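# Tuck a box end flap's tabs into its floor slots

## Task

Fold the top flap of the upright end wall over and press it until both of its tabs sit all the way down in the slots of the box floor. At the finish, that end wall and both long side walls must stand upright, the corner flaps at that end must be tucked inward, and the box must rest on its bottom. All of this must hold by itself; anything that stays in place only because the robot is holding it does not count.

## Robot and tools

ROBOT AND FRAME
Two arms, left_arm and right_arm, each with six joints and a gripper. Positions use one scene frame: origin on the table surface midway between the arms, +x out across the table, +z up, and left_arm on the +y side. The arm names do not tell you which side of a picture an arm appears on. Fingers point along the gripper's +z axis and close along its y axis.

execute_actions
Arguments: "actions", a list holding zero or one item, and optional "pictures" (boolean). Pictures come back only with an empty list or with pictures set to true.
- Empty list: nothing new is commanded; you get the current state and camera images.
- Motion item: {"rows": [...], "steps": n}. n is 1 to 15 (default 15), but a motion needs at least 8 steps. Each step lasts 1/30 s. rows holds 1 to 15 rows; row k is used on step k, and the final row is reused for any remaining steps.
- Wait item: {"steps": n} with no rows, n up to 300. It commands nothing and returns once n steps have gone by since the previous result; your reply time is counted inside that.
A refused call sends nothing at all.

ROW LAYOUT
Every row is one list of 14 plain numbers covering both arms, even if one arm should stay put: left_arm waist, shoulder, elbow, wrist pitch, wrist yaw, wrist roll, opening, then right_arm in that same order. The six joint values are absolute target angles in radians, written the way the Joint positions line reports them; they are not offsets. Stated ranges per arm: waist -2.618 to 3.054, shoulder 0.000 to 3.142, elbow 0.000 to 3.142, wrist pitch -1.571 to 1.571, wrist yaw -1.571 to 1.571, wrist roll -2.094 to 2.094. True limits may sit up to 0.036 rad either way of these. A call is refused if a target is beyond a stated end by more than 0.036 rad and also farther out than the joint's last reported angle. A target past the real end gets clipped there, and the result may then print "joint sent to its limit" (possibly about an earlier action still running); silence does not prove there is room left. Opening is an absolute value from -1 (closed) to +1 (fully open, 0.094 m between pads).

MOTION LIMITS
Each step, a joint's target is held within a lead of its measured angle: waist 0.202, shoulder 0.258, elbow 0.238, wrist pitch 0.573, wrist yaw and wrist roll 0.522 rad. If targets would carry a gripper more than 70 mm from where it is measured, all that arm's targets are pulled back toward the measured angles. Far moves therefore take several actions. Arms keep heading to the last row you sent while you think or wait, until everything has nearly stopped or a step is HELD.

KEPT BACK
A motion's result is read 8 steps before it ends; those last steps run while you compose your next reply, and your next action starts after them.

READING RESULTS
- State line, left_arm: ... | right_arm: ...: end_effector_position in metres (point between the pads, about 1 cm behind the fingertips) and end_effector_quat_wxyz. It may be inaccurate, especially with the arm stretched out.
- Joint positions / Joint velocities: per arm, six joints (rad, rad/s) then pad gap (m, m/s).
- grip_measured: finger opening on the command scale; each gripper may be off by roughly 1 mm of opening. Away from the ends of the scale, fingers go to where grip_measured would equal your command. To hold something, command about 0.03 below grip_measured (less for a lighter grip). Pad force tops out near 50 to 62 N, lower on some grippers and for parts under about 2 mm thick; first contact can spike.
- "joint command not followed": a clearance check altered or blocked joint targets on some steps; the rest of the row still ran. HELD marks steps where some or all of your row was not sent.
- Joint torques: total drive output per joint, nonzero even in free air, noisy and biased.
- MOTOR HOT appears from 75 °C. At 90 °C that arm halts for 10 s (then that threshold is off for 5 minutes); at 100 °C the arm and gripper go limp and the arm falls. These show as OVER-TEMPERATURE FAULT. Avoid long loaded holds.

zoom_image
Arguments: "camera" (cam_high, cam_left_wrist or cam_right_wrist) and "region" [x0, y0, x1, y1] in pixels of that camera's latest image, origin at top-left, at most 504 by 504. Returns an enlarged view.

CAMERAS
cam_high is fixed, 504x504 pinhole. cam_left_wrist and cam_right_wrist are 616x616 fisheye cameras on the hands, their poses derived from joint readings. A calibration (K, distortion, T_world_to_cam mapping world to camera) is supplied but may be off by a few degrees and millimetres.

finished_scene
Argument: "scene", the number of the current scene. Replying without any tool call ends everything.

THINGS TO AVOID
Knocking or placing anything off the table (fails the task), arms bumping or pressing into each other, dropping or slipping parts, slamming, and very forceful pushes. Expect occasional brief tugs on held parts or nudges to loose ones. Smooth motion and low effort are preferred, and time spent counts against you.

Each tool is called after "Call:" by a JSON object that holds its "op" and its "data", one argument or row to a line.

## Session

Call:
{"op": "execute_actions", "data": {
  "actions": []
}}

Scene clock: 0.00 s of 4500.00 s.
left_arm: end_effector_position=(+0.3415, +0.2295, +0.3928) grip_measured=-0.380 end_effector_quat_wxyz=(+0.689, +0.073, +0.717, -0.076) | right_arm: end_effector_position=(+0.4203, -0.3926, +0.4120) grip_measured=+1.000 end_effector_quat_wxyz=(+0.712, +0.036, +0.700, -0.035)
Joint positions: left_arm=[-0.016  1.061  1.034 -0.013 -0.01  -0.008  0.029] | right_arm=[-0.002  1.037  1.045  0.01  -0.011  0.002  0.094]
Joint velocities: left_arm=[-0.002 -0.007 -0.007 -0.095 -0.037  0.066 -0.001] | right_arm=[ 0.002 -0.002 -0.002 -0.051 -0.007 -0.037  0.   ]
Joint torques (N m, as the arm reports them, + toward a larger angle): no reading
Motor temperatures (°C, as the motors report them): left_arm=[23 23 24 24 23 26] | right_arm=[23 26 24 26 25 25]

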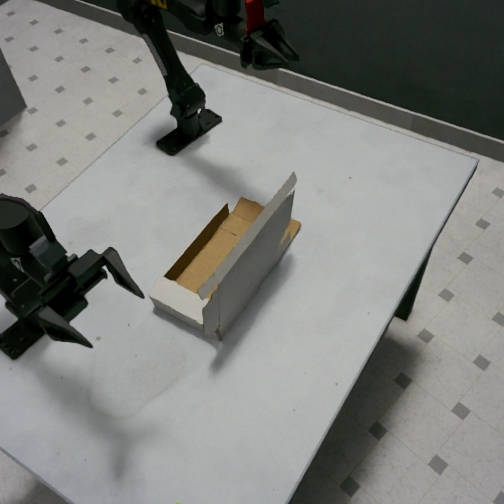

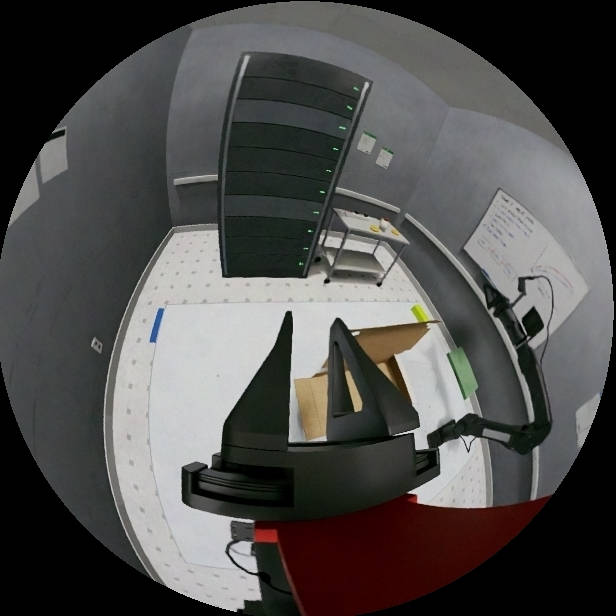

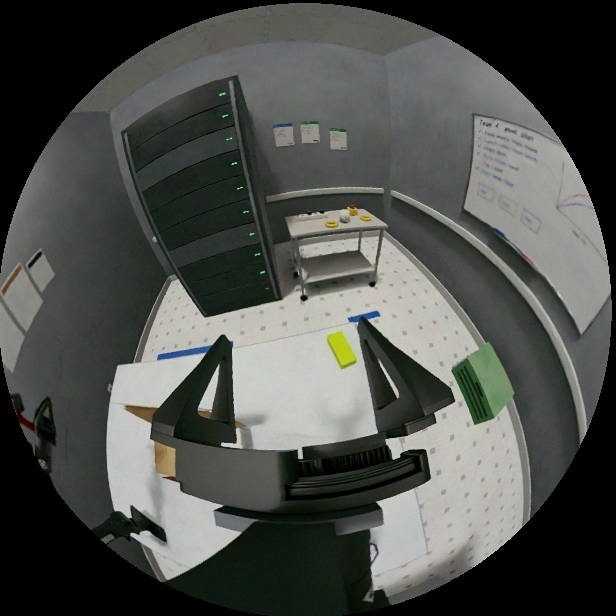

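Call:
{"op": "zoom_image", "data": {
  "camera": "cam_high",
  "region": [130, 150, 330, 350]
}}

Call:
{"op": "zoom_image", "data": {
  "camera": "cam_left_wrist",
  "region": [250, 280, 500, 480]
}}

Region (130, 150, 330, 350) of cam_high's 504x504 image, scaled by 2.520, with more detail than that image has.

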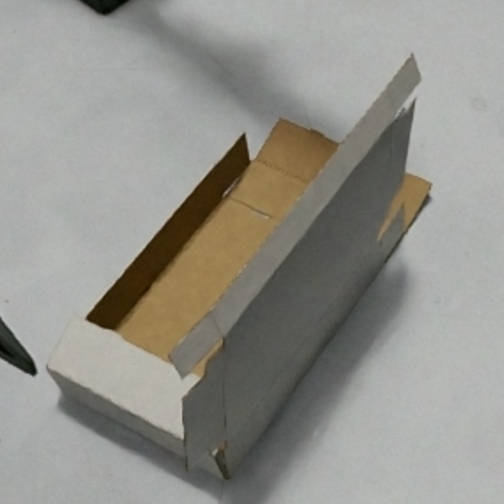

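Region (250, 280, 500, 480) of cam_left_wrist's 616x616 image, scaled by 2.016, with more detail than that image has; it fills the top 403 rows of this view, and the rest is white.

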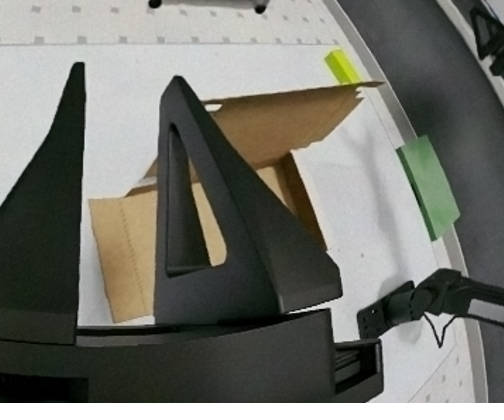

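Call:
{"op": "zoom_image", "data": {
  "camera": "cam_high",
  "region": [140, 260, 240, 350]
}}

Call:
{"op": "zoom_image", "data": {
  "camera": "cam_left_wrist",
  "region": [360, 320, 450, 420]
}}

Region (140, 260, 240, 350) of cam_high's 504x504 image, scaled by 5.040, with more detail than that image has; it fills the top 454 rows of this view, and the rest is white.

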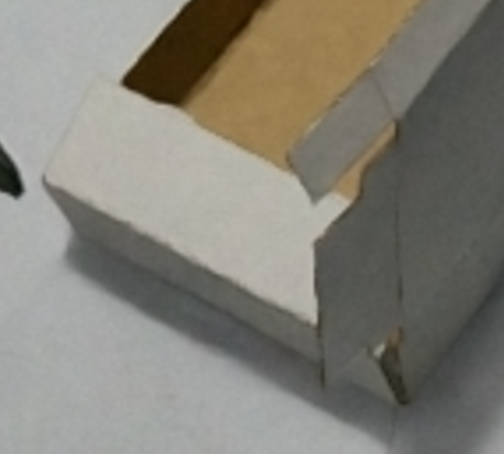

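Region (360, 320, 450, 420) of cam_left_wrist's 616x616 image, scaled by 5.040, with more detail than that image has; it fills the left 454 columns of this view, and the rest is white.

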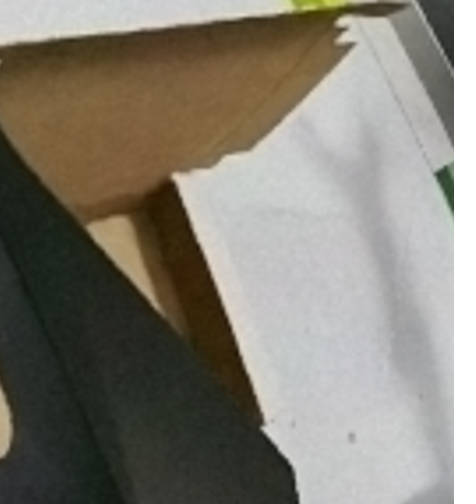

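Call:
{"op": "execute_actions", "data": {
  "actions": [
    {"rows":[[-0.016,1.061,1.034,-0.013,-0.01,-0.008,-0.38,0.2,1.71,1.551,-1.412,0,0.6,0.6]],"steps":15}
  ]
}}

Call:
{"op": "execute_actions", "data": {
  "actions": [
    {"steps":45}
  ],
  "pictures": true
}}

Scene clock: 5.13 s of 4500.00 s.
left_arm: end_effector_position=(+0.3415, +0.2295, +0.3928) grip_measured=-0.380 end_effector_quat_wxyz=(+0.689, +0.073, +0.717, -0.076) | right_arm: end_effector_position=(+0.4898, -0.3195, +0.3445) grip_measured=+0.603 end_effector_quat_wxyz=(+0.526, +0.132, +0.831, +0.124)
Joint positions: left_arm=[-0.016  1.061  1.034 -0.013 -0.01  -0.008  0.029] | right_arm=[ 0.182  1.414  1.449 -0.463 -0.003  0.388  0.075]
Joint velocities: left_arm=[-0.002 -0.002 -0.012 -0.051 -0.051 -0.051  0.   ] | right_arm=[ 0.242  1.609  1.028 -1.194 -0.095  0.784 -0.   ]
Joint torques (N m, as the arm reports them, + toward a larger angle): left_arm=[-0.14 -1.94  6.    1.85  0.05  0.  ] | right_arm=[-0.75 -6.41  5.42  0.75  0.13  0.08]
Motor temperatures (°C, as the motors report them): left_arm=[23 23 25 26 23 26] | right_arm=[23 26 24 27 25 25]
Steps of this call (steps 1 to 90: nothing new was sent; then 1.90 s passed at rest; steps 91 to 97: the first 7 steps of this action). Readings (joint positions):
91: left_arm=[-0.016 1.061 1.034 -0.013 -0.010 -0.008] | right_arm=[0.015 1.055 1.072 -0.042 0.000 0.054]
92: left_arm=[-0.016 1.061 1.034 -0.013 -0.010 -0.008] | right_arm=[0.052 1.097 1.129 -0.114 0.006 0.124]
94: left_arm=[-0.016 1.061 1.034 -0.013 -0.010 -0.008] | right_arm=[0.126 1.214 1.260 -0.255 0.004 0.254]
97: the state above

Scene clock: 6.63 s of 4500.00 s.
left_arm: end_effector_position=(+0.3415, +0.2295, +0.3928) grip_measured=-0.380 end_effector_quat_wxyz=(+0.689, +0.073, +0.717, -0.076) | right_arm: end_effector_position=(+0.3466, -0.3274, +0.1404) grip_measured=+0.603 end_effector_quat_wxyz=(-0.017, +0.255, +0.967, -0.004)
Joint positions: left_arm=[-0.016  1.061  1.034 -0.013 -0.01  -0.008  0.029] | right_arm=[ 0.189  1.726  1.522 -1.401 -0.004  0.595  0.075]
Joint velocities: left_arm=[-0.002  0.012  0.002  0.066  0.066 -0.022  0.001] | right_arm=[-0.007  0.017 -0.007 -0.022  0.037  0.081  0.   ]
Joint torques (N m, as the arm reports them, + toward a larger angle): left_arm=[-0.05 -2.21  6.06  1.93  0.02  0.02] | right_arm=[ 1.01 -9.81  7.49  0.13  0.04  0.09]
Motor temperatures (°C, as the motors report them): left_arm=[23 23 25 26 23 26] | right_arm=[23 26 24 27 25 25]
Kept back: nothing.
Steps of this call (steps 1 to 8: the last 8 steps of your previous action; steps 9 to 45: the robot went on to your last target). Readings (joint positions):
1: left_arm=[-0.016 1.061 1.034 -0.013 -0.010 -0.008] | right_arm=[0.187 1.465 1.473 -0.503 -0.004 0.411]
2: left_arm=[-0.016 1.061 1.034 -0.013 -0.010 -0.008] | right_arm=[0.189 1.510 1.486 -0.546 -0.004 0.429]
4: left_arm=[-0.016 1.061 1.034 -0.013 -0.010 -0.008] | right_arm=[0.189 1.592 1.500 -0.656 -0.004 0.467]
8: left_arm=[-0.016 1.061 1.034 -0.013 -0.010 -0.008] | right_arm=[0.189 1.711 1.505 -0.975 -0.004 0.531]
45: the state above
All arms were judged still, so your last target was given up. Only a new action makes them travel on or press farther. Fingers that are still opening or closing keep moving.
camera_calibration (this result's frames):
cam_right_wrist: T_world_to_cam=[[-0.582864, -0.802809, 0.125571, -0.089849], [-0.467631, 0.457786, 0.756144, 0.225417], [-0.664524, 0.382008, -0.642245, 0.558978], [0, 0, 0, 1]] pos_world=[0.424496, -0.388858, 0.199835]

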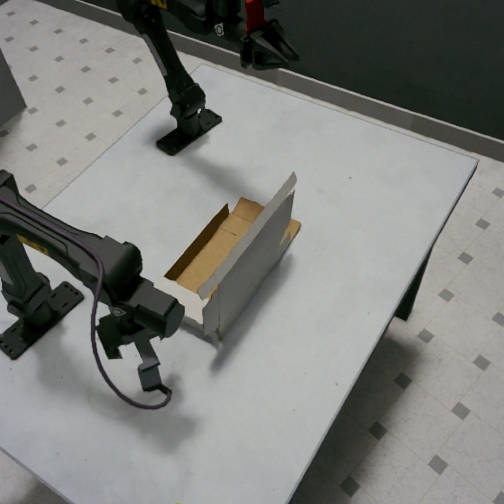

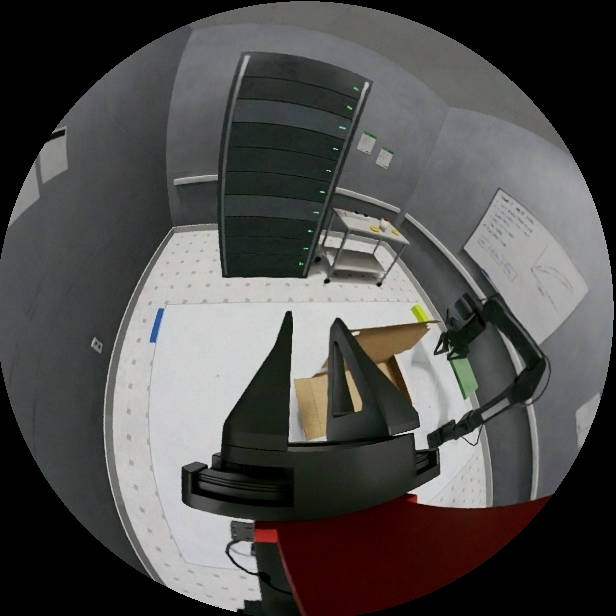

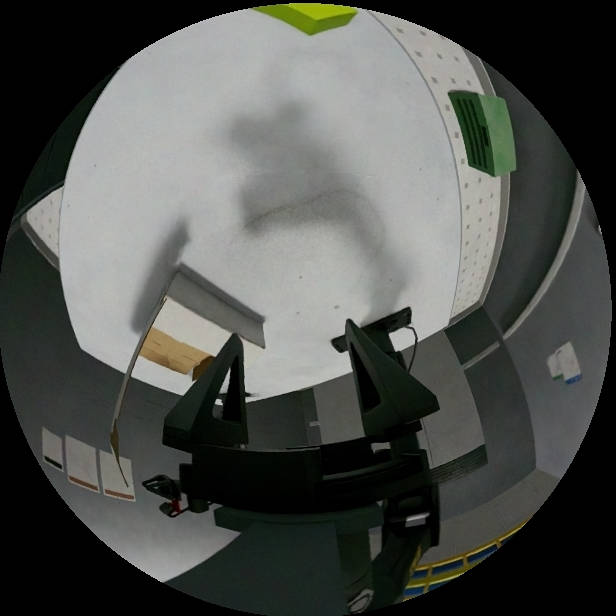

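Call:
{"op": "execute_actions", "data": {
  "actions": [
    {"rows":[[-0.016,1.061,1.034,-0.013,-0.01,-0.008,-0.38,0.5,1.39,1.075,-0.84,-0.36,0.716,0.1],[-0.016,1.061,1.034,-0.013,-0.01,-0.008,-0.38,0.5,1.39,1.075,-0.84,-0.36,0.716,0.1],[-0.016,1.061,1.034,-0.013,-0.01,-0.008,-0.38,0.5,1.39,1.075,-0.84,-0.36,0.716,0.1],[-0.016,1.061,1.034,-0.013,-0.01,-0.008,-0.38,0.5,1.39,1.075,-0.84,-0.36,0.716,0.1],[-0.016,1.061,1.034,-0.013,-0.01,-0.008,-0.38,0.5,1.39,1.075,-0.84,-0.36,0.716,0.1],[-0.016,1.061,1.034,-0.013,-0.01,-0.008,-0.38,0.5,1.39,1.075,-0.84,-0.36,0.716,0.1],[-0.016,1.061,1.034,-0.013,-0.01,-0.008,-0.38,0.5,1.39,1.075,-0.84,-0.36,0.716,0.1],[-0.016,1.061,1.034,-0.013,-0.01,-0.008,-0.38,0.5,1.39,1.075,-0.84,-0.36,0.716,0.1],[-0.016,1.061,1.034,-0.013,-0.01,-0.008,-0.38,0.895,1.39,1.075,-0.84,-0.36,0.716,0.1]],"steps":15}
  ]
}}

Call:
{"op": "execute_actions", "data": {
  "actions": [
    {"steps":25}
  ],
  "pictures": true
}}

Scene clock: 12.93 s of 4500.00 s.
left_arm: end_effector_position=(+0.3415, +0.2295, +0.3928) grip_measured=-0.380 end_effector_quat_wxyz=(+0.689, +0.073, +0.717, -0.076) | right_arm: end_effector_position=(+0.3111, -0.1988, +0.1435) grip_measured=+0.103 end_effector_quat_wxyz=(+0.073, +0.128, +0.971, +0.188)
Joint positions: left_arm=[-0.016  1.061  1.034 -0.013 -0.01  -0.008  0.029] | right_arm=[ 0.484  1.408  1.148 -0.991 -0.255  0.677  0.052]
Joint velocities: left_arm=[-0.007 -0.002  0.007 -0.051 -0.037 -0.007 -0.   ] | right_arm=[ 1.038 -0.662 -0.989  0.593 -0.96   0.183 -0.   ]
Joint torques (N m, as the arm reports them, + toward a larger angle): left_arm=[ 0.08 -2.28  6.    1.96  0.08  0.  ] | right_arm=[-4.45 -3.44  5.27  1.28  0.33  0.12]
Motor temperatures (°C, as the motors report them): left_arm=[23 23 25 27 23 26] | right_arm=[23 27 25 27 25 25]
Steps of this call (steps 1 to 90: nothing new was sent; then 3.07 s passed at rest; steps 91 to 97: the first 7 steps of this action). Readings (joint positions):
91: left_arm=[-0.016 1.061 1.034 -0.013 -0.010 -0.008] | right_arm=[0.200 1.702 1.492 -1.348 -0.028 0.607]
92: left_arm=[-0.016 1.061 1.034 -0.013 -0.010 -0.008] | right_arm=[0.226 1.658 1.432 -1.261 -0.065 0.622]
94: left_arm=[-0.016 1.061 1.034 -0.013 -0.010 -0.008] | right_arm=[0.322 1.547 1.312 -1.128 -0.140 0.647]
97: the state above

Scene clock: 13.77 s of 4500.00 s.
left_arm: end_effector_position=(+0.3415, +0.2295, +0.3928) grip_measured=-0.380 end_effector_quat_wxyz=(+0.689, +0.073, +0.717, -0.076) | right_arm: end_effector_position=(+0.2242, -0.0776, +0.1478) grip_measured=+0.103 end_effector_quat_wxyz=(+0.032, -0.077, +0.959, +0.271)
Joint positions: left_arm=[-0.016  1.061  1.034 -0.013 -0.01  -0.008  0.029] | right_arm=[ 0.905  1.393  1.094 -0.844 -0.361  0.714  0.052]
Joint velocities: left_arm=[-0.002 -0.012  0.002 -0.051  0.007 -0.066 -0.   ] | right_arm=[-0.012 -0.007 -0.002  0.022 -0.037 -0.007 -0.001]
Joint torques (N m, as the arm reports them, + toward a larger angle): left_arm=[-0.12 -1.85  5.96  1.91  0.08 -0.04] | right_arm=[-0.91 -5.98  4.95  1.05 -0.19  0.02]
Motor temperatures (°C, as the motors report them): left_arm=[23 23 25 27 23 26] | right_arm=[23 27 25 27 25 25]
Kept back: nothing.
Steps of this call (steps 1 to 8: the last 8 steps of your previous action; steps 9 to 25: the robot went on to your last target). Readings (joint positions):
1: left_arm=[-0.016 1.061 1.034 -0.013 -0.010 -0.008] | right_arm=[0.508 1.394 1.122 -0.973 -0.285 0.684]
2: left_arm=[-0.016 1.061 1.034 -0.013 -0.010 -0.008] | right_arm=[0.540 1.391 1.107 -0.955 -0.291 0.691]
4: left_arm=[-0.016 1.061 1.034 -0.013 -0.010 -0.008] | right_arm=[0.664 1.393 1.095 -0.913 -0.303 0.700]
8: left_arm=[-0.016 1.061 1.034 -0.013 -0.010 -0.008] | right_arm=[0.892 1.393 1.094 -0.860 -0.350 0.706]
25: the state above
camera_calibration (this result's frames):
cam_right_wrist: T_world_to_cam=[[0.0476007, -0.902317, -0.428438, -0.0287421], [-0.686008, -0.341299, 0.64258, 0.0520377], [-0.726036, 0.263324, -0.635242, 0.390481], [0, 0, 0, 1]] pos_world=[0.320569, -0.110997, 0.202297]

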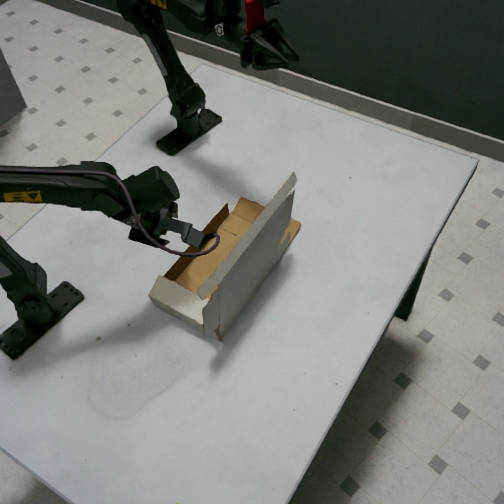

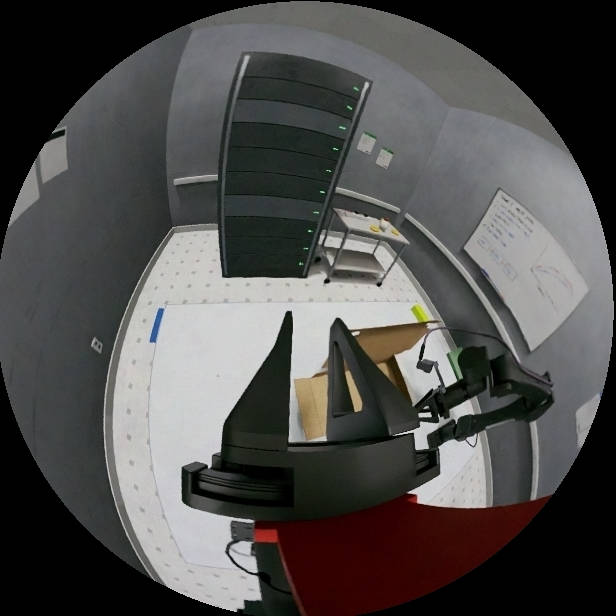

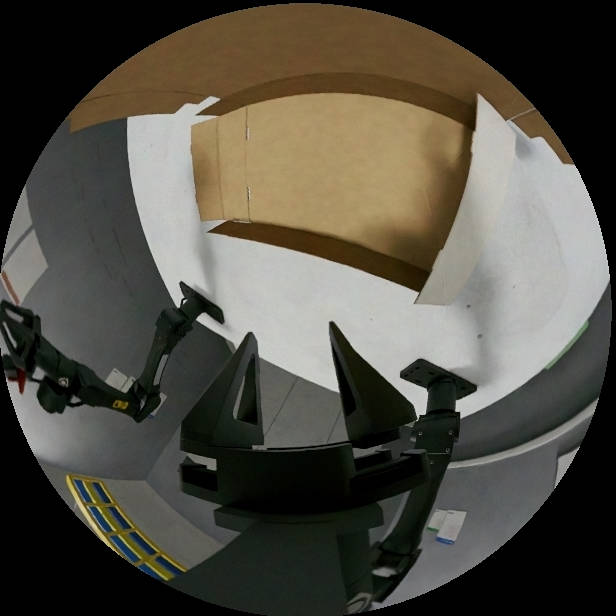

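Call:
{"op": "execute_actions", "data": {
  "actions": [
    {"rows":[[-0.016,1.061,1.034,-0.013,-0.01,-0.008,-0.38,0.887,1.403,1.05,-0.828,0.362,0.716,0.1]],"steps":15}
  ]
}}

Call:
{"op": "execute_actions", "data": {
  "actions": [
    {"steps":25}
  ],
  "pictures": true
}}

Scene clock: 14.23 s of 4500.00 s.
left_arm: end_effector_position=(+0.3415, +0.2295, +0.3928) grip_measured=-0.380 end_effector_quat_wxyz=(+0.689, +0.073, +0.717, -0.076) | right_arm: end_effector_position=(+0.2938, -0.1458, +0.1323) grip_measured=+0.103 end_effector_quat_wxyz=(+0.207, -0.016, +0.975, +0.078)
Joint positions: left_arm=[-0.016  1.061  1.034 -0.013 -0.01  -0.008  0.029] | right_arm=[ 0.893  1.393  1.069 -0.833  0.172  0.714  0.052]
Joint velocities: left_arm=[ 0.012 -0.002 -0.002  0.037 -0.051 -0.022  0.001] | right_arm=[-0.002  0.007  0.012 -0.051  1.209 -0.007  0.001]
Joint torques (N m, as the arm reports them, + toward a larger angle): left_arm=[ 0.04 -2.06  6.06  1.92  0.04 -0.01] | right_arm=[-0.6  -4.8   4.83  1.02  0.11  0.05]
Motor temperatures (°C, as the motors report them): left_arm=[23 23 25 27 23 26] | right_arm=[23 27 25 27 25 25]
Steps of this call (steps 1 to 7: the robot went on to your last target; steps 8 to 14: the first 7 steps of this action). Readings (joint positions):
8: left_arm=[-0.016 1.061 1.034 -0.013 -0.010 -0.008] | right_arm=[0.907 1.393 1.091 -0.841 -0.295 0.714]
9: left_arm=[-0.016 1.061 1.034 -0.013 -0.010 -0.008] | right_arm=[0.906 1.393 1.088 -0.837 -0.197 0.714]
11: left_arm=[-0.016 1.061 1.034 -0.013 -0.010 -0.008] | right_arm=[0.899 1.393 1.076 -0.833 -0.008 0.714]
14: the state above

Scene clock: 15.07 s of 4500.00 s.
left_arm: end_effector_position=(+0.3415, +0.2295, +0.3928) grip_measured=-0.380 end_effector_quat_wxyz=(+0.689, +0.073, +0.717, -0.076) | right_arm: end_effector_position=(+0.3130, -0.1691, +0.1398) grip_measured=+0.103 end_effector_quat_wxyz=(+0.264, +0.003, +0.964, +0.015)
Joint positions: left_arm=[-0.016  1.061  1.034 -0.013 -0.01  -0.008  0.029] | right_arm=[ 0.893  1.393  1.069 -0.831  0.347  0.714  0.052]
Joint velocities: left_arm=[-0.007  0.002 -0.017  0.037  0.037  0.007  0.001] | right_arm=[ 0.012 -0.007  0.002 -0.037 -0.022 -0.081 -0.   ]
Joint torques (N m, as the arm reports them, + toward a larger angle): left_arm=[ 0.19 -2.11  5.85  1.93  0.03 -0.01] | right_arm=[-0.54 -4.81  4.89  1.01  0.35  0.04]
Motor temperatures (°C, as the motors report them): left_arm=[23 23 25 27 23 26] | right_arm=[23 27 25 27 25 25]
Kept back: nothing.
Steps of this call (steps 1 to 8: the last 8 steps of your previous action; steps 9 to 25: the robot went on to your last target). Readings (joint positions):
1: left_arm=[-0.016 1.061 1.034 -0.013 -0.010 -0.008] | right_arm=[0.893 1.393 1.069 -0.832 0.209 0.714]
2: left_arm=[-0.016 1.061 1.034 -0.013 -0.010 -0.008] | right_arm=[0.893 1.393 1.069 -0.831 0.238 0.714]
4: left_arm=[-0.016 1.061 1.034 -0.013 -0.010 -0.008] | right_arm=[0.893 1.393 1.069 -0.831 0.279 0.714]
8: left_arm=[-0.016 1.061 1.034 -0.013 -0.010 -0.008] | right_arm=[0.893 1.393 1.069 -0.831 0.320 0.714]
25: the state above
camera_calibration (this result's frames):
cam_right_wrist: T_world_to_cam=[[-0.150308, -0.988629, 0.0045859, -0.132195], [-0.940704, 0.144446, 0.306938, 0.295599], [-0.30411, 0.0418214, -0.951718, 0.348645], [0, 0, 0, 1]] pos_world=[0.364228, -0.187971, 0.241687]

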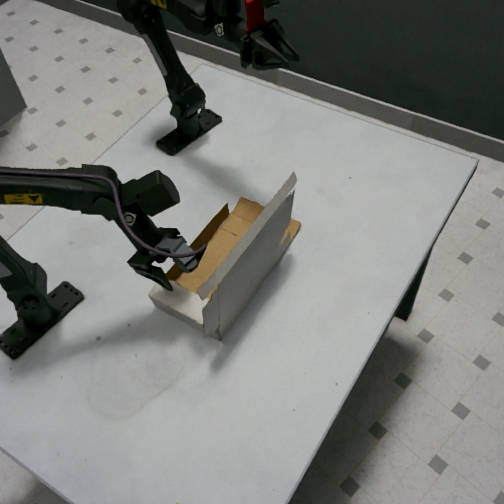

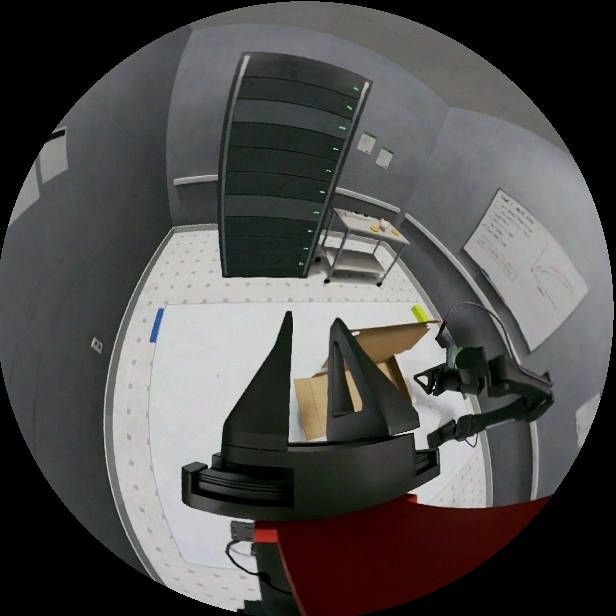

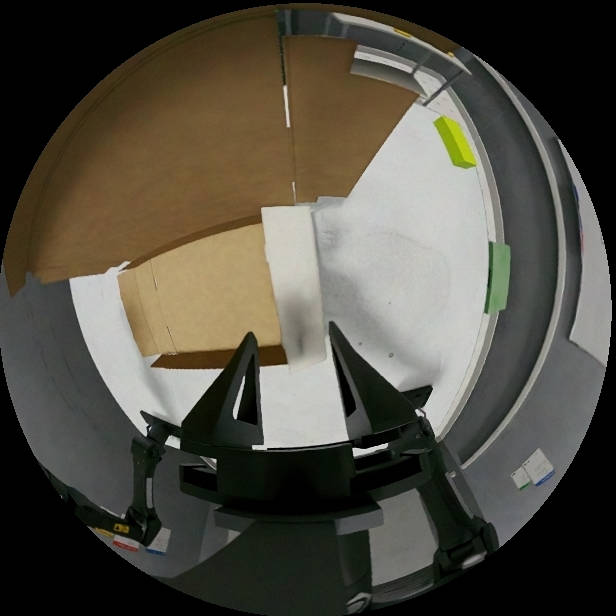

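Call:
{"op": "execute_actions", "data": {
  "actions": [
    {"rows":[[-0.016,1.061,1.034,-0.013,-0.01,-0.008,-0.38,0.833,1.409,0.908,-0.689,0.345,0.668,-0.1]],"steps":15}
  ]
}}

Call:
{"op": "execute_actions", "data": {
  "actions": [
    {"steps":15}
  ],
  "pictures": true
}}

Scene clock: 17.20 s of 4500.00 s.
left_arm: end_effector_position=(+0.3415, +0.2295, +0.3928) grip_measured=-0.380 end_effector_quat_wxyz=(+0.689, +0.073, +0.717, -0.076) | right_arm: end_effector_position=(+0.3083, -0.1962, +0.0916) grip_measured=-0.097 end_effector_quat_wxyz=(+0.238, +0.008, +0.971, -0.019)
Joint positions: left_arm=[-0.016  1.061  1.034 -0.013 -0.01  -0.008  0.029] | right_arm=[ 0.838  1.41   0.916 -0.732  0.344  0.683  0.042]
Joint velocities: left_arm=[-0.002  0.017  0.002 -0.007  0.022 -0.037 -0.   ] | right_arm=[-0.012  0.042 -0.085  0.022 -0.081 -0.051 -0.001]
Joint torques (N m, as the arm reports them, + toward a larger angle): left_arm=[ 0.18 -2.02  5.86  1.94  0.06  0.  ] | right_arm=[-0.46 -5.91  5.86  1.19  0.26 -0.03]
Motor temperatures (°C, as the motors report them): left_arm=[23 23 25 27 23 26] | right_arm=[23 27 25 27 25 25]
Steps of this call (steps 1 to 15: the robot went on to your last target; steps 16 to 57: nothing new was sent; steps 58 to 64: the first 7 steps of this action). Readings (joint positions):
58: left_arm=[-0.016 1.061 1.034 -0.013 -0.010 -0.008] | right_arm=[0.887 1.391 1.049 -0.800 0.346 0.708]
59: left_arm=[-0.016 1.061 1.034 -0.013 -0.010 -0.008] | right_arm=[0.875 1.388 1.016 -0.760 0.345 0.700]
61: left_arm=[-0.016 1.061 1.034 -0.013 -0.010 -0.008] | right_arm=[0.848 1.396 0.954 -0.733 0.345 0.691]
64: the state above

Scene clock: 17.70 s of 4500.00 s.
left_arm: end_effector_position=(+0.3415, +0.2295, +0.3928) grip_measured=-0.380 end_effector_quat_wxyz=(+0.689, +0.073, +0.717, -0.076) | right_arm: end_effector_position=(+0.3143, -0.1904, +0.0944) grip_measured=-0.097 end_effector_quat_wxyz=(+0.251, +0.006, +0.968, -0.007)
Joint positions: left_arm=[-0.016  1.061  1.034 -0.013 -0.01  -0.008  0.029] | right_arm=[ 0.838  1.41   0.914 -0.693  0.342  0.674  0.042]
Joint velocities: left_arm=[-0.007 -0.002 -0.002  0.022 -0.022 -0.095  0.   ] | right_arm=[ 0.002 -0.012  0.007 -0.007  0.007  0.037  0.001]
Joint torques (N m, as the arm reports them, + toward a larger angle): left_arm=[-0.01 -2.02  5.88  1.9   0.02 -0.02] | right_arm=[-0.51 -5.76  5.58  0.97  0.23 -0.04]
Motor temperatures (°C, as the motors report them): left_arm=[23 23 26 27 23 26] | right_arm=[23 27 25 27 25 25]
Kept back: nothing.
Steps of this call (steps 1 to 8: the last 8 steps of your previous action; steps 9 to 15: the robot went on to your last target). Readings (joint positions):
1: left_arm=[-0.016 1.061 1.034 -0.013 -0.010 -0.008] | right_arm=[0.838 1.410 0.914 -0.730 0.342 0.681]
2: left_arm=[-0.016 1.061 1.034 -0.013 -0.010 -0.008] | right_arm=[0.838 1.410 0.914 -0.724 0.342 0.679]
4: left_arm=[-0.016 1.061 1.034 -0.013 -0.010 -0.008] | right_arm=[0.838 1.410 0.914 -0.711 0.342 0.677]
8: left_arm=[-0.016 1.061 1.034 -0.013 -0.010 -0.008] | right_arm=[0.838 1.410 0.914 -0.699 0.342 0.675]
15: the state above
camera_calibration (this result's frames):
cam_right_wrist: T_world_to_cam=[[-0.166869, -0.984771, 0.0488034, -0.151016], [-0.929062, 0.173617, 0.32665, 0.313869], [-0.330148, 0.00916622, -0.943885, 0.30803], [0, 0, 0, 1]] pos_world=[0.3681, -0.206033, 0.195589]

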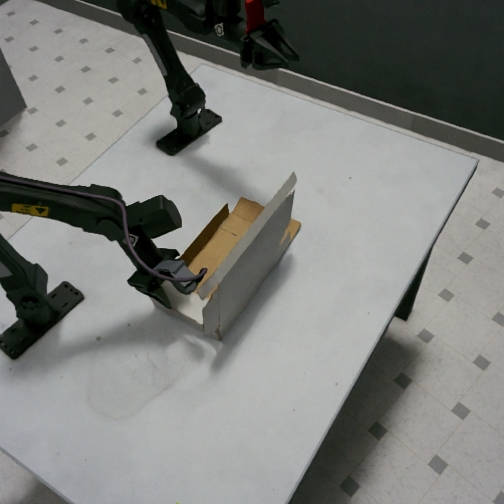

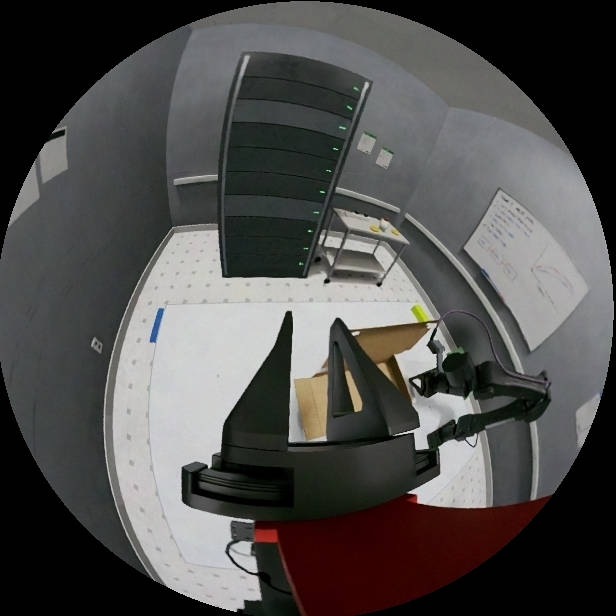

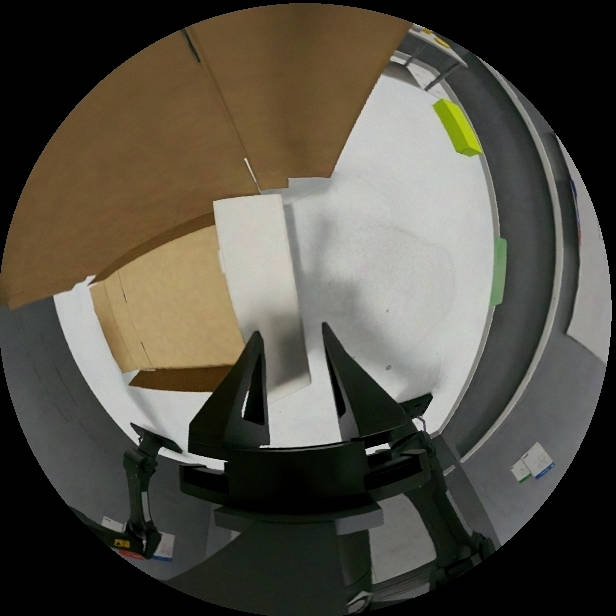

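Call:
{"op": "execute_actions", "data": {
  "actions": [
    {"rows":[[-0.016,1.061,1.034,-0.013,-0.01,-0.008,-0.38,0.85,1.42,0.88,-0.645,0.345,0.668,-0.1],[-0.016,1.061,1.034,-0.013,-0.01,-0.008,-0.38,0.85,1.42,0.88,-0.645,0.345,0.668,-0.1],[-0.016,1.061,1.034,-0.013,-0.01,-0.008,-0.38,0.85,1.43,0.855,-0.6,0.345,0.668,-0.1],[-0.016,1.061,1.034,-0.013,-0.01,-0.008,-0.38,0.85,1.43,0.855,-0.6,0.345,0.668,-0.1],[-0.016,1.061,1.034,-0.013,-0.01,-0.008,-0.38,0.85,1.44,0.828,-0.555,0.345,0.668,-0.1],[-0.016,1.061,1.034,-0.013,-0.01,-0.008,-0.38,0.85,1.44,0.828,-0.555,0.345,0.668,-0.1],[-0.016,1.061,1.034,-0.013,-0.01,-0.008,-0.38,0.85,1.457,0.80,-0.51,0.345,0.668,-0.1],[-0.016,1.061,1.034,-0.013,-0.01,-0.008,-0.38,0.85,1.457,0.80,-0.51,0.345,0.668,-0.1],[-0.016,1.061,1.034,-0.013,-0.01,-0.008,-0.38,0.85,1.475,0.774,-0.465,0.345,0.668,-0.1]],"steps":15}
  ]
}}

Call:
{"op": "execute_actions", "data": {
  "actions": [
    {"steps":20}
  ],
  "pictures": true
}}

Scene clock: 18.83 s of 4500.00 s.
left_arm: end_effector_position=(+0.3415, +0.2295, +0.3928) grip_measured=-0.380 end_effector_quat_wxyz=(+0.689, +0.073, +0.717, -0.076) | right_arm: end_effector_position=(+0.3184, -0.1868, +0.0819) grip_measured=-0.097 end_effector_quat_wxyz=(+0.263, +0.009, +0.965, +0.004)
Joint positions: left_arm=[-0.016  1.061  1.034 -0.013 -0.01  -0.008  0.029] | right_arm=[ 0.838  1.421  0.859 -0.593  0.342  0.673  0.042]
Joint velocities: left_arm=[ 0.002 -0.017 -0.012 -0.022 -0.051  0.022  0.   ] | right_arm=[ 0.007  0.1   -0.398  0.725 -0.022  0.066 -0.001]
Joint torques (N m, as the arm reports them, + toward a larger angle): left_arm=[ 0.16 -2.03  5.77  1.9   0.04 -0.06] | right_arm=[ 0.99 -3.07  3.5   0.8   0.23 -0.03]
Motor temperatures (°C, as the motors report them): left_arm=[23 23 26 28 23 26] | right_arm=[23 27 25 27 25 25]
Steps of this call (steps 1 to 15: the robot went on to your last target; steps 16 to 27: nothing new was sent; steps 28 to 34: the first 7 steps of this action). Readings (joint positions):
28: left_arm=[-0.016 1.061 1.034 -0.013 -0.010 -0.008] | right_arm=[0.838 1.410 0.913 -0.687 0.342 0.673]
29: left_arm=[-0.016 1.061 1.034 -0.013 -0.010 -0.008] | right_arm=[0.838 1.410 0.910 -0.678 0.342 0.673]
31: left_arm=[-0.016 1.061 1.034 -0.013 -0.010 -0.008] | right_arm=[0.838 1.411 0.895 -0.649 0.342 0.673]
34: the state above

Scene clock: 19.50 s of 4500.00 s.
left_arm: end_effector_position=(+0.3415, +0.2295, +0.3928) grip_measured=-0.380 end_effector_quat_wxyz=(+0.689, +0.073, +0.717, -0.076) | right_arm: end_effector_position=(+0.3235, -0.1816, +0.0629) grip_measured=-0.098 end_effector_quat_wxyz=(+0.272, +0.010, +0.962, +0.013)
Joint positions: left_arm=[-0.016  1.061  1.034 -0.013 -0.01  -0.008  0.029] | right_arm=[ 0.84   1.46   0.8   -0.468  0.342  0.673  0.042]
Joint velocities: left_arm=[ 0.002 -0.007  0.007  0.007 -0.037  0.051 -0.   ] | right_arm=[-0.012 -0.017 -0.017  0.022 -0.022 -0.007 -0.001]
Joint torques (N m, as the arm reports them, + toward a larger angle): left_arm=[-0.1  -1.97  5.92  1.91  0.04  0.01] | right_arm=[ 0.95 -4.6   4.11  1.05  0.23 -0.05]
Motor temperatures (°C, as the motors report them): left_arm=[23 23 26 28 23 26] | right_arm=[23 27 25 27 25 25]
Kept back: nothing.
Steps of this call (steps 1 to 8: the last 8 steps of your previous action; steps 9 to 20: the robot went on to your last target). Readings (joint positions):
1: left_arm=[-0.016 1.061 1.034 -0.013 -0.010 -0.008] | right_arm=[0.838 1.427 0.847 -0.573 0.342 0.673]
2: left_arm=[-0.016 1.061 1.034 -0.013 -0.010 -0.008] | right_arm=[0.838 1.434 0.834 -0.550 0.342 0.673]
4: left_arm=[-0.016 1.061 1.034 -0.013 -0.010 -0.008] | right_arm=[0.839 1.450 0.813 -0.512 0.341 0.673]
8: left_arm=[-0.016 1.061 1.034 -0.013 -0.010 -0.008] | right_arm=[0.840 1.460 0.800 -0.484 0.342 0.673]
20: the state above
camera_calibration (this result's frames):
cam_right_wrist: T_world_to_cam=[[-0.166344, -0.986066, 0.00187036, -0.136784], [-0.943394, 0.159697, 0.290695, 0.335538], [-0.286943, 0.046591, -0.956814, 0.27488], [0, 0, 0, 1]] pos_world=[0.372666, -0.20127, 0.165725]

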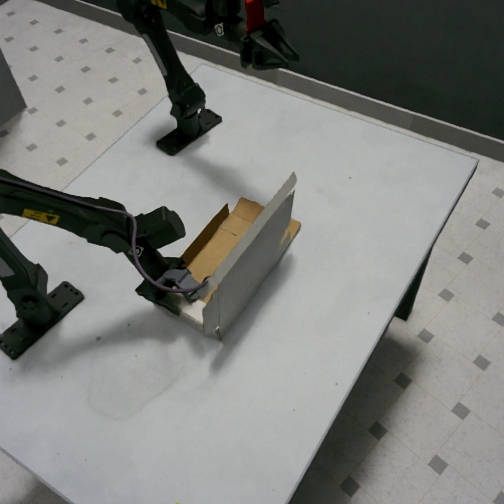

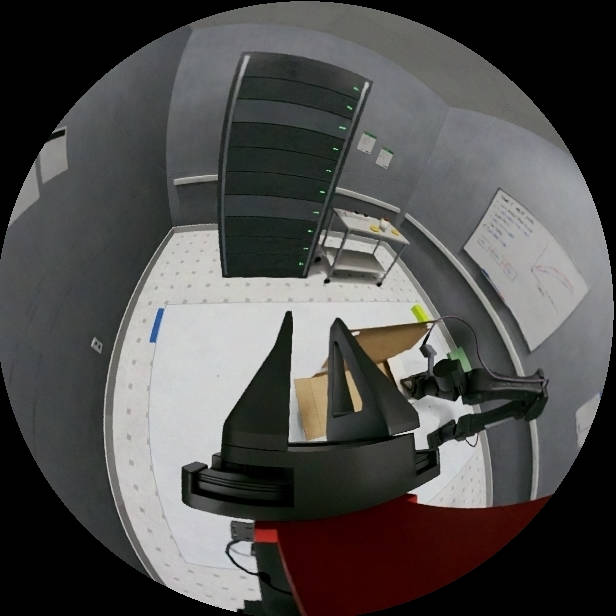

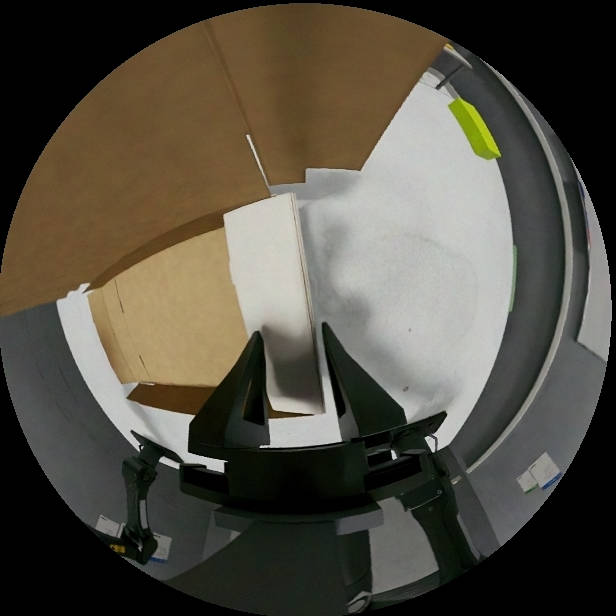

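Call:
{"op": "execute_actions", "data": {
  "actions": [
    {"rows":[[-0.016,1.061,1.034,-0.013,-0.01,-0.008,-0.38,0.83,1.485,0.765,-0.465,0.345,0.668,-0.1],[-0.016,1.061,1.034,-0.013,-0.01,-0.008,-0.38,0.83,1.485,0.765,-0.465,0.345,0.668,-0.1],[-0.016,1.061,1.034,-0.013,-0.01,-0.008,-0.38,0.83,1.49,0.75,-0.46,0.345,0.668,-0.1],[-0.016,1.061,1.034,-0.013,-0.01,-0.008,-0.38,0.83,1.49,0.75,-0.46,0.345,0.668,-0.1],[-0.016,1.061,1.034,-0.013,-0.01,-0.008,-0.38,0.83,1.50,0.735,-0.44,0.345,0.668,-0.1],[-0.016,1.061,1.034,-0.013,-0.01,-0.008,-0.38,0.83,1.50,0.735,-0.44,0.345,0.668,-0.1],[-0.016,1.061,1.034,-0.013,-0.01,-0.008,-0.38,0.83,1.51,0.72,-0.42,0.345,0.668,-0.1],[-0.016,1.061,1.034,-0.013,-0.01,-0.008,-0.38,0.83,1.51,0.72,-0.42,0.345,0.668,-0.1],[-0.016,1.061,1.034,-0.013,-0.01,-0.008,-0.38,0.83,1.517,0.712,-0.405,0.345,0.668,-0.1]],"steps":15}
  ]
}}

Call:
{"op": "execute_actions", "data": {
  "actions": [
    {"steps":20}
  ],
  "pictures": true
}}

Scene clock: 20.43 s of 4500.00 s.
left_arm: end_effector_position=(+0.3415, +0.2295, +0.3928) grip_measured=-0.380 end_effector_quat_wxyz=(+0.689, +0.073, +0.717, -0.076) | right_arm: end_effector_position=(+0.3229, -0.1828, +0.0534) grip_measured=-0.098 end_effector_quat_wxyz=(+0.272, +0.011, +0.962, +0.011)
Joint positions: left_arm=[-0.016  1.061  1.034 -0.013 -0.01  -0.008  0.029] | right_arm=[ 0.84   1.475  0.772 -0.427  0.345  0.673  0.042]
Joint velocities: left_arm=[ 0.007 -0.012 -0.002 -0.066  0.007  0.022  0.   ] | right_arm=[-0.007  0.076 -0.203  0.33   0.051 -0.051  0.   ]
Joint torques (N m, as the arm reports them, + toward a larger angle): left_arm=[ 0.09 -1.83  6.05  1.92  0.02  0.02] | right_arm=[-0.92 -3.32  3.    0.69  0.16 -0.02]
Motor temperatures (°C, as the motors report them): left_arm=[23 23 26 28 23 26] | right_arm=[23 27 25 27 25 25]
Steps of this call (steps 1 to 15: the robot went on to your last target; steps 16 to 21: nothing new was sent; steps 22 to 28: the first 7 steps of this action). Readings (joint positions):
22: left_arm=[-0.016 1.061 1.034 -0.013 -0.010 -0.008] | right_arm=[0.840 1.461 0.800 -0.467 0.342 0.673]
23: left_arm=[-0.016 1.061 1.034 -0.013 -0.010 -0.008] | right_arm=[0.840 1.464 0.800 -0.466 0.342 0.673]
25: left_arm=[-0.016 1.061 1.034 -0.013 -0.010 -0.008] | right_arm=[0.840 1.468 0.790 -0.454 0.342 0.673]
28: the state above

Scene clock: 21.10 s of 4500.00 s.
left_arm: end_effector_position=(+0.3415, +0.2295, +0.3928) grip_measured=-0.380 end_effector_quat_wxyz=(+0.689, +0.073, +0.717, -0.076) | right_arm: end_effector_position=(+0.3235, -0.1826, +0.0451) grip_measured=-0.098 end_effector_quat_wxyz=(+0.275, +0.011, +0.961, +0.012)
Joint positions: left_arm=[-0.016  1.061  1.034 -0.013 -0.01  -0.008  0.029] | right_arm=[ 0.84   1.492  0.747 -0.38   0.346  0.673  0.042]
Joint velocities: left_arm=[-0.007  0.012 -0.007  0.007  0.007  0.066 -0.   ] | right_arm=[ 0.012 -0.032  0.002 -0.022 -0.051  0.007  0.001]
Joint torques (N m, as the arm reports them, + toward a larger angle): left_arm=[ 0.16 -2.03  5.89  1.89  0.04 -0.04] | right_arm=[-0.9  -3.8   3.27  0.82  0.18 -0.05]
Motor temperatures (°C, as the motors report them): left_arm=[23 23 26 28 23 26] | right_arm=[23 27 25 27 25 25]
Kept back: nothing.
Steps of this call (steps 1 to 8: the last 8 steps of your previous action; steps 9 to 20: the robot went on to your last target). Readings (joint positions):
1: left_arm=[-0.016 1.061 1.034 -0.013 -0.010 -0.008] | right_arm=[0.840 1.478 0.766 -0.417 0.346 0.673]
2: left_arm=[-0.016 1.061 1.034 -0.013 -0.010 -0.008] | right_arm=[0.840 1.482 0.760 -0.408 0.347 0.673]
4: left_arm=[-0.016 1.061 1.034 -0.013 -0.010 -0.008] | right_arm=[0.840 1.488 0.752 -0.393 0.347 0.673]
8: left_arm=[-0.016 1.061 1.034 -0.013 -0.010 -0.008] | right_arm=[0.840 1.492 0.748 -0.382 0.347 0.673]
20: the state above
camera_calibration (this result's frames):
cam_right_wrist: T_world_to_cam=[[-0.168131, -0.985763, 0.00155083, -0.137026], [-0.94457, 0.161555, 0.285809, 0.341817], [-0.28199, 0.0465885, -0.958285, 0.256332], [0, 0, 0, 1]] pos_world=[0.372115, -0.20224, 0.148157]

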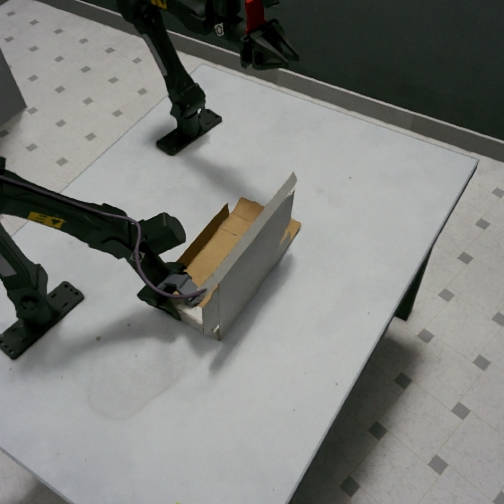

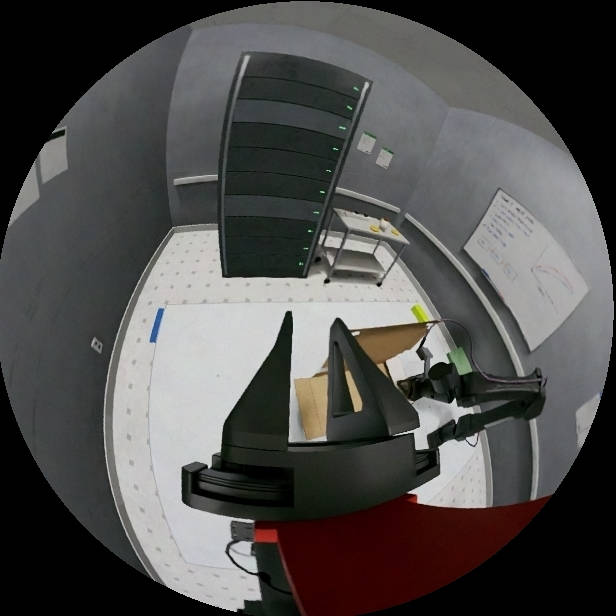

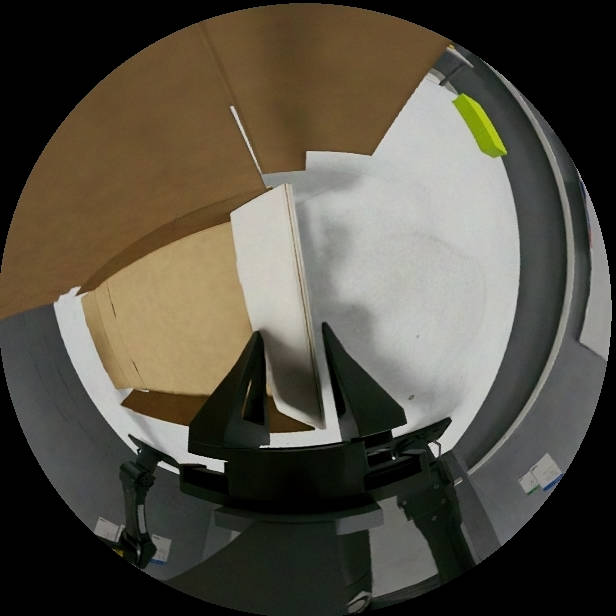

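Call:
{"op": "execute_actions", "data": {
  "actions": [
    {"rows":[[-0.016,1.061,1.034,-0.013,-0.01,-0.008,-0.38,0.825,1.52,0.705,-0.405,0.345,0.668,-0.15],[-0.016,1.061,1.034,-0.013,-0.01,-0.008,-0.38,0.823,1.522,0.70,-0.405,0.345,0.665,-0.19],[-0.016,1.061,1.034,-0.013,-0.01,-0.008,-0.38,0.82,1.524,0.70,-0.405,0.345,0.66,-0.23],[-0.016,1.061,1.034,-0.013,-0.01,-0.008,-0.38,0.817,1.526,0.695,-0.405,0.345,0.658,-0.27],[-0.016,1.061,1.034,-0.013,-0.01,-0.008,-0.38,0.814,1.528,0.695,-0.405,0.345,0.655,-0.31],[-0.016,1.061,1.034,-0.013,-0.01,-0.008,-0.38,0.811,1.53,0.69,-0.405,0.345,0.65,-0.35],[-0.016,1.061,1.034,-0.013,-0.01,-0.008,-0.38,0.808,1.53,0.69,-0.405,0.345,0.65,-0.39],[-0.016,1.061,1.034,-0.013,-0.01,-0.008,-0.38,0.805,1.53,0.69,-0.405,0.345,0.65,-0.43],[-0.016,1.061,1.034,-0.013,-0.01,-0.008,-0.38,0.802,1.53,0.69,-0.405,0.345,0.65,-0.47],[-0.016,1.061,1.034,-0.013,-0.01,-0.008,-0.38,0.80,1.53,0.69,-0.405,0.345,0.65,-0.5]],"steps":15}
  ]
}}

Call:
{"op": "execute_actions", "data": {
  "actions": [
    {"steps":20}
  ],
  "pictures": true
}}

Scene clock: 29.73 s of 4500.00 s.
left_arm: end_effector_position=(+0.3415, +0.2295, +0.3928) grip_measured=-0.380 end_effector_quat_wxyz=(+0.689, +0.073, +0.717, -0.076) | right_arm: end_effector_position=(+0.3244, -0.1844, +0.0407) grip_measured=-0.367 end_effector_quat_wxyz=(+0.273, +0.011, +0.962, +0.013)
Joint positions: left_arm=[-0.016  1.061  1.034 -0.013 -0.01  -0.008  0.029] | right_arm=[ 0.829  1.5    0.736 -0.36   0.338  0.665  0.03 ]
Joint velocities: left_arm=[ 0.002 -0.007 -0.007  0.022 -0.066  0.037  0.   ] | right_arm=[-0.095  0.071 -0.095  0.037 -0.022 -0.095 -0.039]
Joint torques (N m, as the arm reports them, + toward a larger angle): left_arm=[ 0.   -2.13  5.96  1.88  0.03  0.03] | right_arm=[-1.46 -3.67  2.9   0.57  0.3  -0.08]
Motor temperatures (°C, as the motors report them): left_arm=[23 23 26 28 23 26] | right_arm=[23 27 25 27 25 25]
Steps of this call (steps 1 to 15: the robot went on to your last target; steps 16 to 90: nothing new was sent; then 5.40 s passed at rest; steps 91 to 97: the first 7 steps of this action). Readings (joint positions):
91: left_arm=[-0.016 1.061 1.034 -0.013 -0.010 -0.008] | right_arm=[0.840 1.492 0.747 -0.379 0.345 0.673]
92: left_arm=[-0.016 1.061 1.034 -0.013 -0.010 -0.008] | right_arm=[0.840 1.492 0.747 -0.376 0.343 0.673]
94: left_arm=[-0.016 1.061 1.034 -0.013 -0.010 -0.008] | right_arm=[0.837 1.495 0.745 -0.371 0.340 0.671]
97: the state above

Scene clock: 30.40 s of 4500.00 s.
left_arm: end_effector_position=(+0.3415, +0.2295, +0.3928) grip_measured=-0.380 end_effector_quat_wxyz=(+0.689, +0.073, +0.717, -0.076) | right_arm: end_effector_position=(+0.3241, -0.1910, +0.0354) grip_measured=-0.497 end_effector_quat_wxyz=(+0.267, +0.014, +0.964, +0.005)
Joint positions: left_arm=[-0.016  1.061  1.034 -0.013 -0.01  -0.008  0.029] | right_arm=[ 0.814  1.507  0.726 -0.359  0.337  0.659  0.024]
Joint velocities: left_arm=[ 0.002  0.002 -0.012  0.037 -0.022  0.022 -0.   ] | right_arm=[ 0.002 -0.022 -0.002  0.11   0.007 -0.022 -0.   ]
Joint torques (N m, as the arm reports them, + toward a larger angle): left_arm=[ 0.24 -2.02  5.87  1.9   0.08  0.  ] | right_arm=[-1.31 -4.04  3.16  0.62  0.27 -0.09]
Motor temperatures (°C, as the motors report them): left_arm=[23 23 26 28 23 26] | right_arm=[23 27 25 27 25 25]
Kept back: nothing.
Steps of this call (steps 1 to 8: the last 8 steps of your previous action; steps 9 to 20: the robot went on to your last target). Readings (joint positions):
1: left_arm=[-0.016 1.061 1.034 -0.013 -0.010 -0.008] | right_arm=[0.826 1.502 0.732 -0.359 0.338 0.664]
2: left_arm=[-0.016 1.061 1.034 -0.013 -0.010 -0.008] | right_arm=[0.823 1.504 0.730 -0.359 0.337 0.663]
4: left_arm=[-0.016 1.061 1.034 -0.013 -0.010 -0.008] | right_arm=[0.816 1.507 0.726 -0.359 0.337 0.661]
8: left_arm=[-0.016 1.061 1.034 -0.013 -0.010 -0.008] | right_arm=[0.814 1.507 0.726 -0.359 0.337 0.659]
20: the state above
camera_calibration (this result's frames):
cam_right_wrist: T_world_to_cam=[[-0.177367, -0.984024, 0.0153903, -0.142393], [-0.937984, 0.17376, 0.29999, 0.346156], [-0.297872, 0.0387725, -0.953818, 0.25109], [0, 0, 0, 1]] pos_world=[0.374225, -0.210002, 0.137842]

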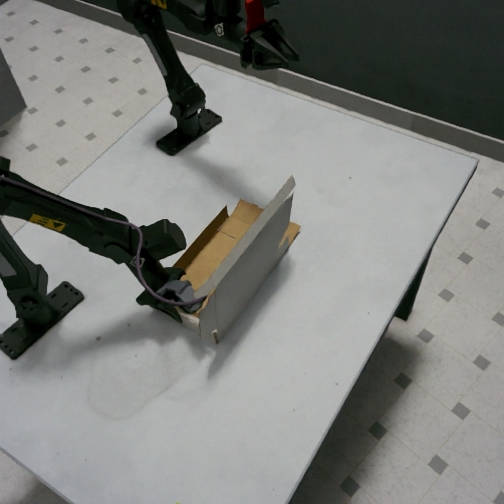

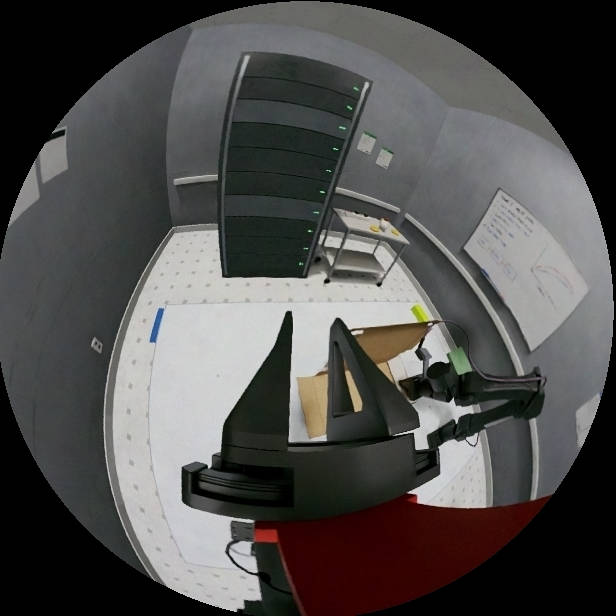

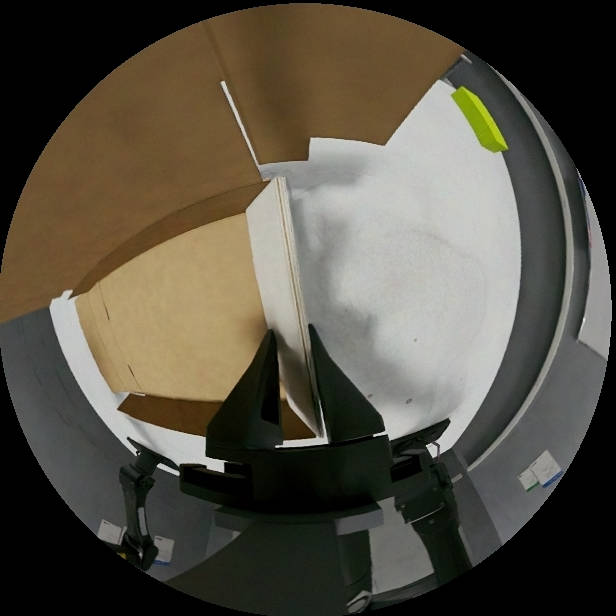

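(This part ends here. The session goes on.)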